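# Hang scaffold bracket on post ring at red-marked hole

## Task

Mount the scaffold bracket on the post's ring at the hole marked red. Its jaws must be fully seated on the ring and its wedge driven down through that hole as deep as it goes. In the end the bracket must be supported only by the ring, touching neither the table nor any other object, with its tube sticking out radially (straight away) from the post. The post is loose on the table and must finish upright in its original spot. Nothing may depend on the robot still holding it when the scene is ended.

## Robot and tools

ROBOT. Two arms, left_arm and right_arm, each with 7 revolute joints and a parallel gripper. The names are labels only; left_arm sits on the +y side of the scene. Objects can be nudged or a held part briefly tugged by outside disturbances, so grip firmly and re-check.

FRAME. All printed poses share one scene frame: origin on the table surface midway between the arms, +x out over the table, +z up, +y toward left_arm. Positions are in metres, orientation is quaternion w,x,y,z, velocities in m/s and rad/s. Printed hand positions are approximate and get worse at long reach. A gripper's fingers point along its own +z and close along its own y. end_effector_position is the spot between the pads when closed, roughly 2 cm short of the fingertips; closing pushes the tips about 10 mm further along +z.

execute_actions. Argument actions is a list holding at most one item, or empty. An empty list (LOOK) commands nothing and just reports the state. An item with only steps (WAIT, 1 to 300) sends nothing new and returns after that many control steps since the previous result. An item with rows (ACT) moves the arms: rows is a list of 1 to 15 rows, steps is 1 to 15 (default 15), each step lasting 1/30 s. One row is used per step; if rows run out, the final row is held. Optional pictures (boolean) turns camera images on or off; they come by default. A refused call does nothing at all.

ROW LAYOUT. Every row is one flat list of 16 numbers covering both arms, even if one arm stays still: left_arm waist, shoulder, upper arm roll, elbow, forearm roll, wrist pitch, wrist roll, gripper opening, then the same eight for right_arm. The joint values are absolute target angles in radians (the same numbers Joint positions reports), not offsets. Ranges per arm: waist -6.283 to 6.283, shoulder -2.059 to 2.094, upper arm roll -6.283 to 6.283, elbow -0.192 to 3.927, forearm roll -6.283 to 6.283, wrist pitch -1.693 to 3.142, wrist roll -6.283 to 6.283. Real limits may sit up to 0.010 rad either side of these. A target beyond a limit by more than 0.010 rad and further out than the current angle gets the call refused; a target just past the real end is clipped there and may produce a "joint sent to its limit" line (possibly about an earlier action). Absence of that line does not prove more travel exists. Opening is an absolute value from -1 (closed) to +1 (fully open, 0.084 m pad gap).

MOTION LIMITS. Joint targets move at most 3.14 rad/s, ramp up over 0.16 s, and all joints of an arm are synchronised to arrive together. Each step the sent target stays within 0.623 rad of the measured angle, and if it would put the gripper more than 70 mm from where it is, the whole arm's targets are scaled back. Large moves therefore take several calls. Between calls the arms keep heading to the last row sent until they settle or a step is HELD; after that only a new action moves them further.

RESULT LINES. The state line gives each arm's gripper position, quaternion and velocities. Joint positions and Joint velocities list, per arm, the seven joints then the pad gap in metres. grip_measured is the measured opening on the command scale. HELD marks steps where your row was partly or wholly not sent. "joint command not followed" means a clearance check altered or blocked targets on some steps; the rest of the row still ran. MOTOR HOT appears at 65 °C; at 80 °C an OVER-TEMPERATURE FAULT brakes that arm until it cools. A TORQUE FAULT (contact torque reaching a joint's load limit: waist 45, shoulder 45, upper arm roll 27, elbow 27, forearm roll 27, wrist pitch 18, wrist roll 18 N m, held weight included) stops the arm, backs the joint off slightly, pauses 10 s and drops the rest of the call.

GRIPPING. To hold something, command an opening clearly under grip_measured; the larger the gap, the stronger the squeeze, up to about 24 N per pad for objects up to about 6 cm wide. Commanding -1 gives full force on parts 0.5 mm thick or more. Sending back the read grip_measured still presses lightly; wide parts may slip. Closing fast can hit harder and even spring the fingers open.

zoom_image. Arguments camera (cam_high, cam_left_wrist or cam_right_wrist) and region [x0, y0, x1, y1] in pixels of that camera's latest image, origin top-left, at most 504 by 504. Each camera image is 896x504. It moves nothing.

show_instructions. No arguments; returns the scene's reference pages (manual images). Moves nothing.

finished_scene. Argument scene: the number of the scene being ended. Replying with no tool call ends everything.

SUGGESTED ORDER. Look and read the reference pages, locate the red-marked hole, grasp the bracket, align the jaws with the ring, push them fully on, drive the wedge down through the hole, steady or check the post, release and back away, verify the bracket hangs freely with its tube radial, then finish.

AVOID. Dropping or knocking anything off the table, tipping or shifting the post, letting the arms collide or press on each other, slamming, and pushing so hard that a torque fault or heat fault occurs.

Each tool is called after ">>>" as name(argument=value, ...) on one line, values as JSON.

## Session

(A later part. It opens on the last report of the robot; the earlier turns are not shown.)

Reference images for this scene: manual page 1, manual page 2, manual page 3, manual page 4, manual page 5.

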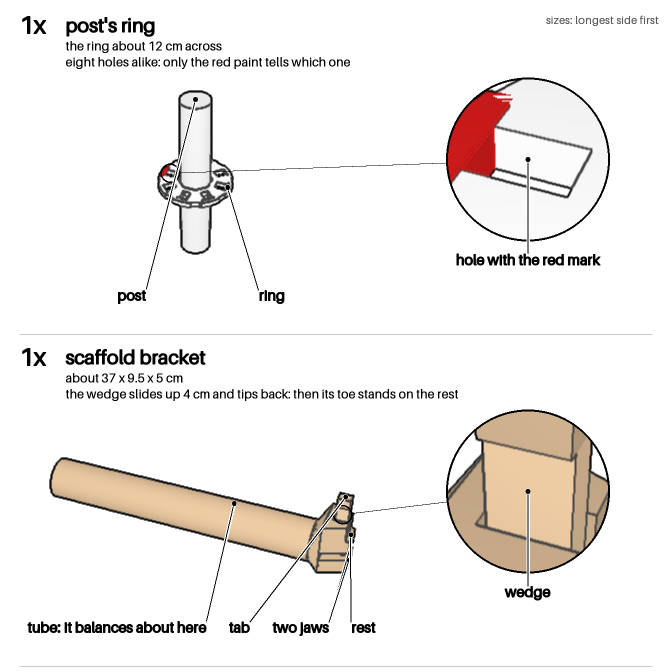

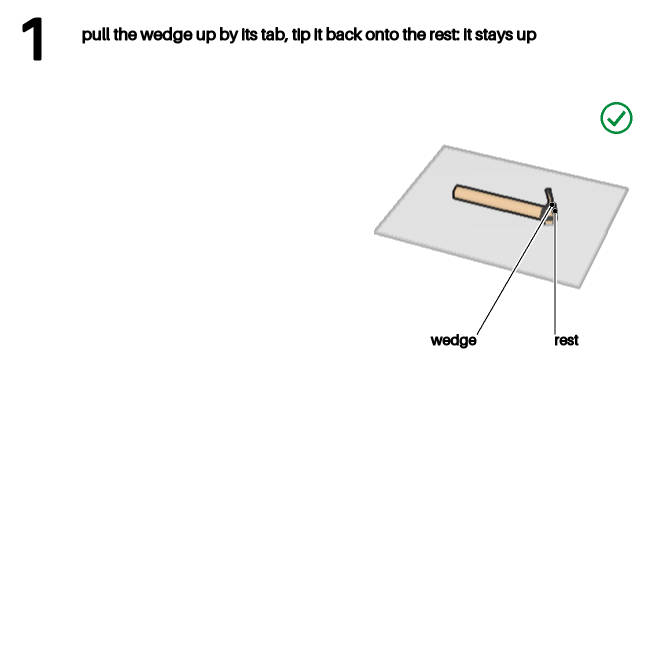

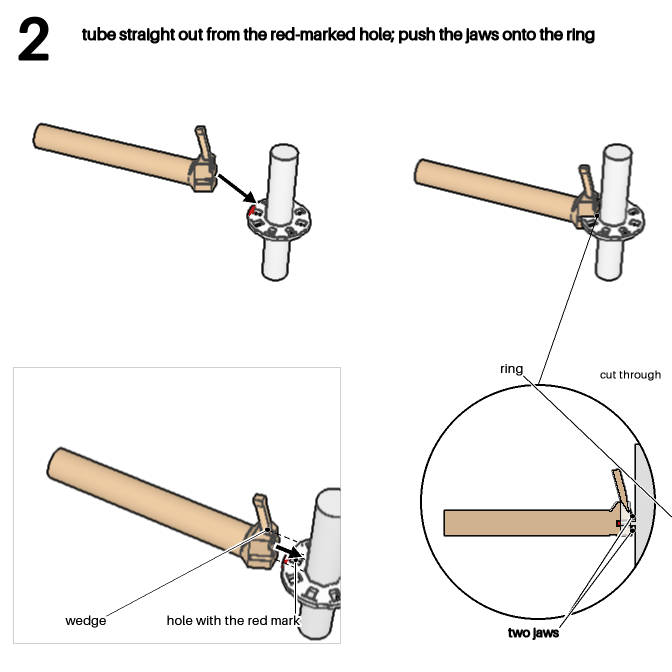

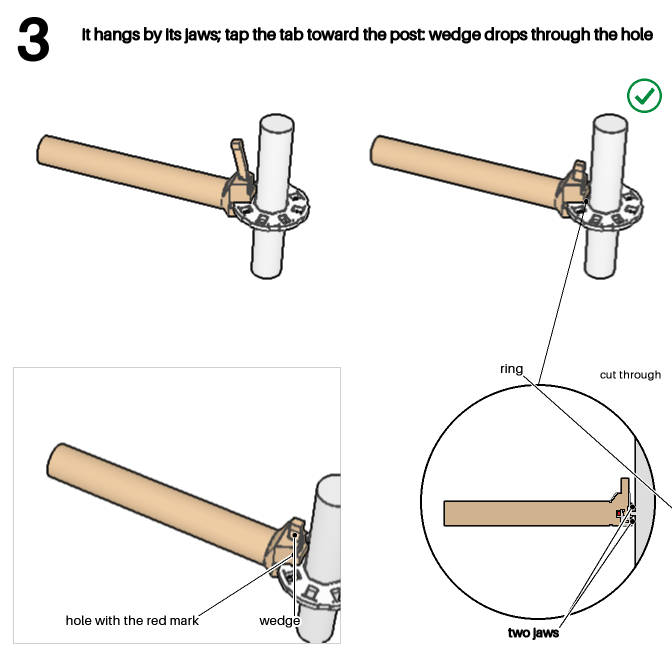

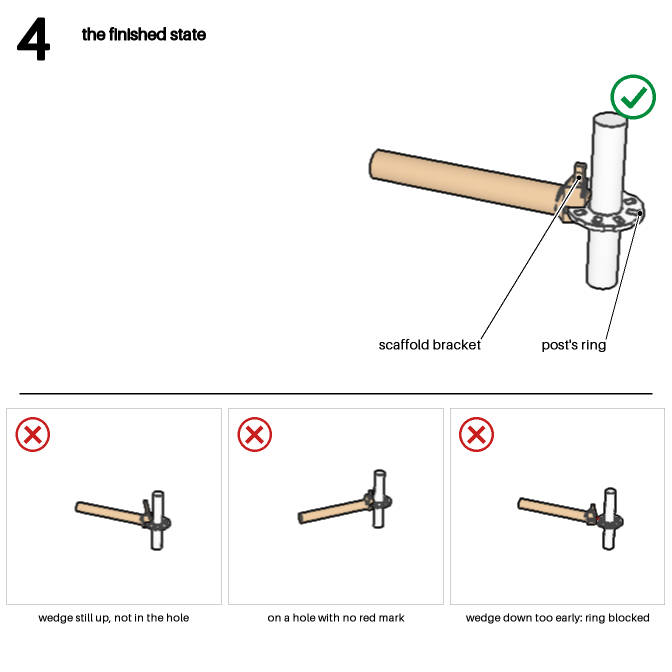

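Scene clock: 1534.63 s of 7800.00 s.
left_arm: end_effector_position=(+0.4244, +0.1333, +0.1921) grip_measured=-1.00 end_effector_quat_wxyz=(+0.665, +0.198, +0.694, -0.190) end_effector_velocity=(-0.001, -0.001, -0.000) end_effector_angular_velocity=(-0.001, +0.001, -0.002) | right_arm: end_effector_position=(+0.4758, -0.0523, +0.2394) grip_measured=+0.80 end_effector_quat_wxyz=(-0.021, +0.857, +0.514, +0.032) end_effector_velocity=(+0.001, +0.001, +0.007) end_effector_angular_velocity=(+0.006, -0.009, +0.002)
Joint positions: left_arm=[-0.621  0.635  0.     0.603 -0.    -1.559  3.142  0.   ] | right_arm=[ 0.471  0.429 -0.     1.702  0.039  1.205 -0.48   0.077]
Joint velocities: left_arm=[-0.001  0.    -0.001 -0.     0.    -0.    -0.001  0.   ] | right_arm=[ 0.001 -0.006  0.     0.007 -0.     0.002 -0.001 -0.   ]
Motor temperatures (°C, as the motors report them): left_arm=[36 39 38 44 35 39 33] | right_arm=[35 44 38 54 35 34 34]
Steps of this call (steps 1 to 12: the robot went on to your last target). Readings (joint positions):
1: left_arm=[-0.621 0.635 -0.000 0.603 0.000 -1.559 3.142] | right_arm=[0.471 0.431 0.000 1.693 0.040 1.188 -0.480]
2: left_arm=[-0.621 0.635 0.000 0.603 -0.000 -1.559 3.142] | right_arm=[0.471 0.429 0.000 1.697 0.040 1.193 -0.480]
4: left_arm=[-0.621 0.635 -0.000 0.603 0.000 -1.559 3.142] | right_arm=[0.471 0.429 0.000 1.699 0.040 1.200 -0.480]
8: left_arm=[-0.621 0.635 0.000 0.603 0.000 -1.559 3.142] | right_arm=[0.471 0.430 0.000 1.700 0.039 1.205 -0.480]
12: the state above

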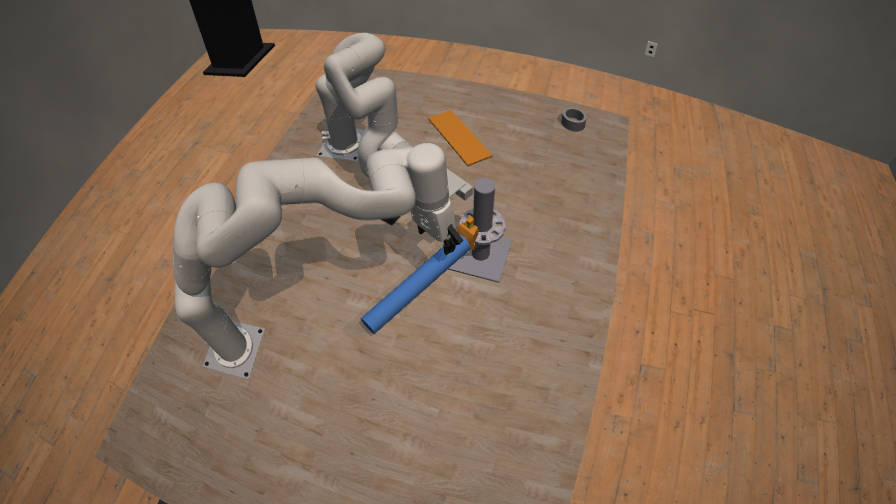

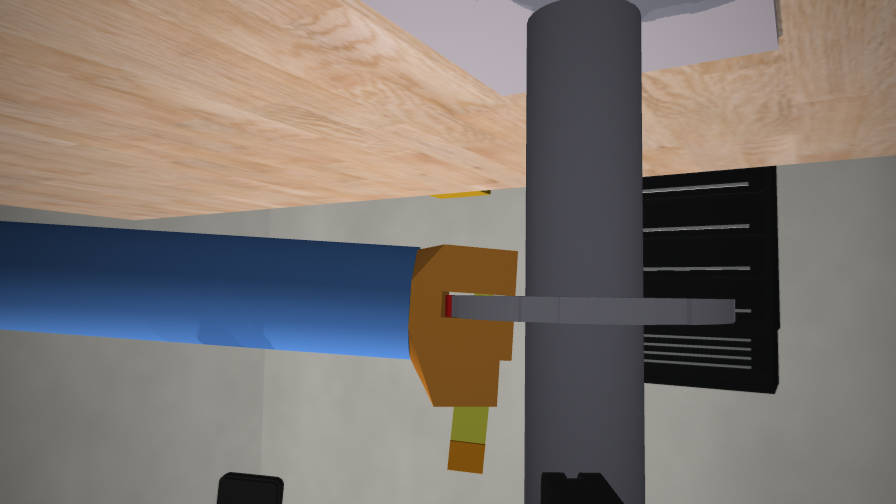

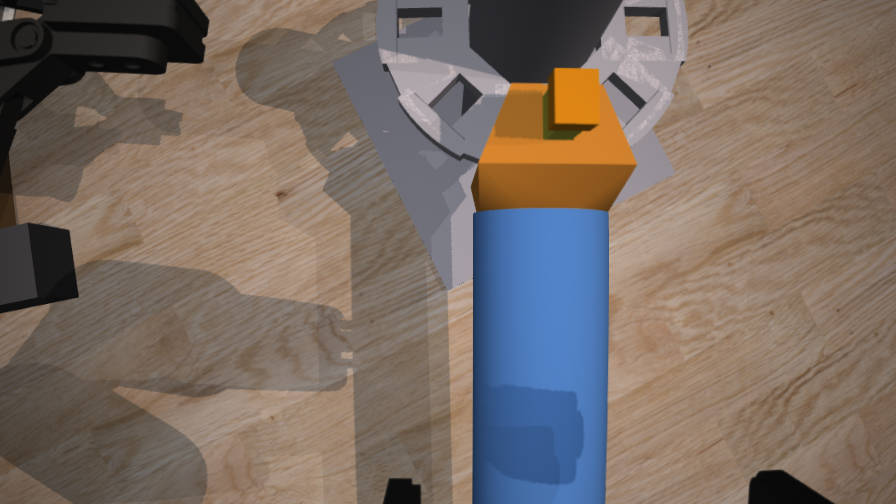

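>>> zoom_image(camera="cam_right_wrist", region=[360, 0, 710, 260])

Region (360, 0, 710, 260) of cam_right_wrist's 896x504 image, scaled by 1.440, with more detail than that image has; it fills the top 374 rows of this view, and the rest is white.

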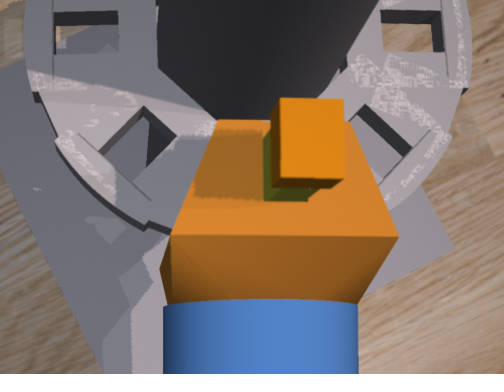

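>>> finished_scene(scene=2)

The scene is finished: the task was done.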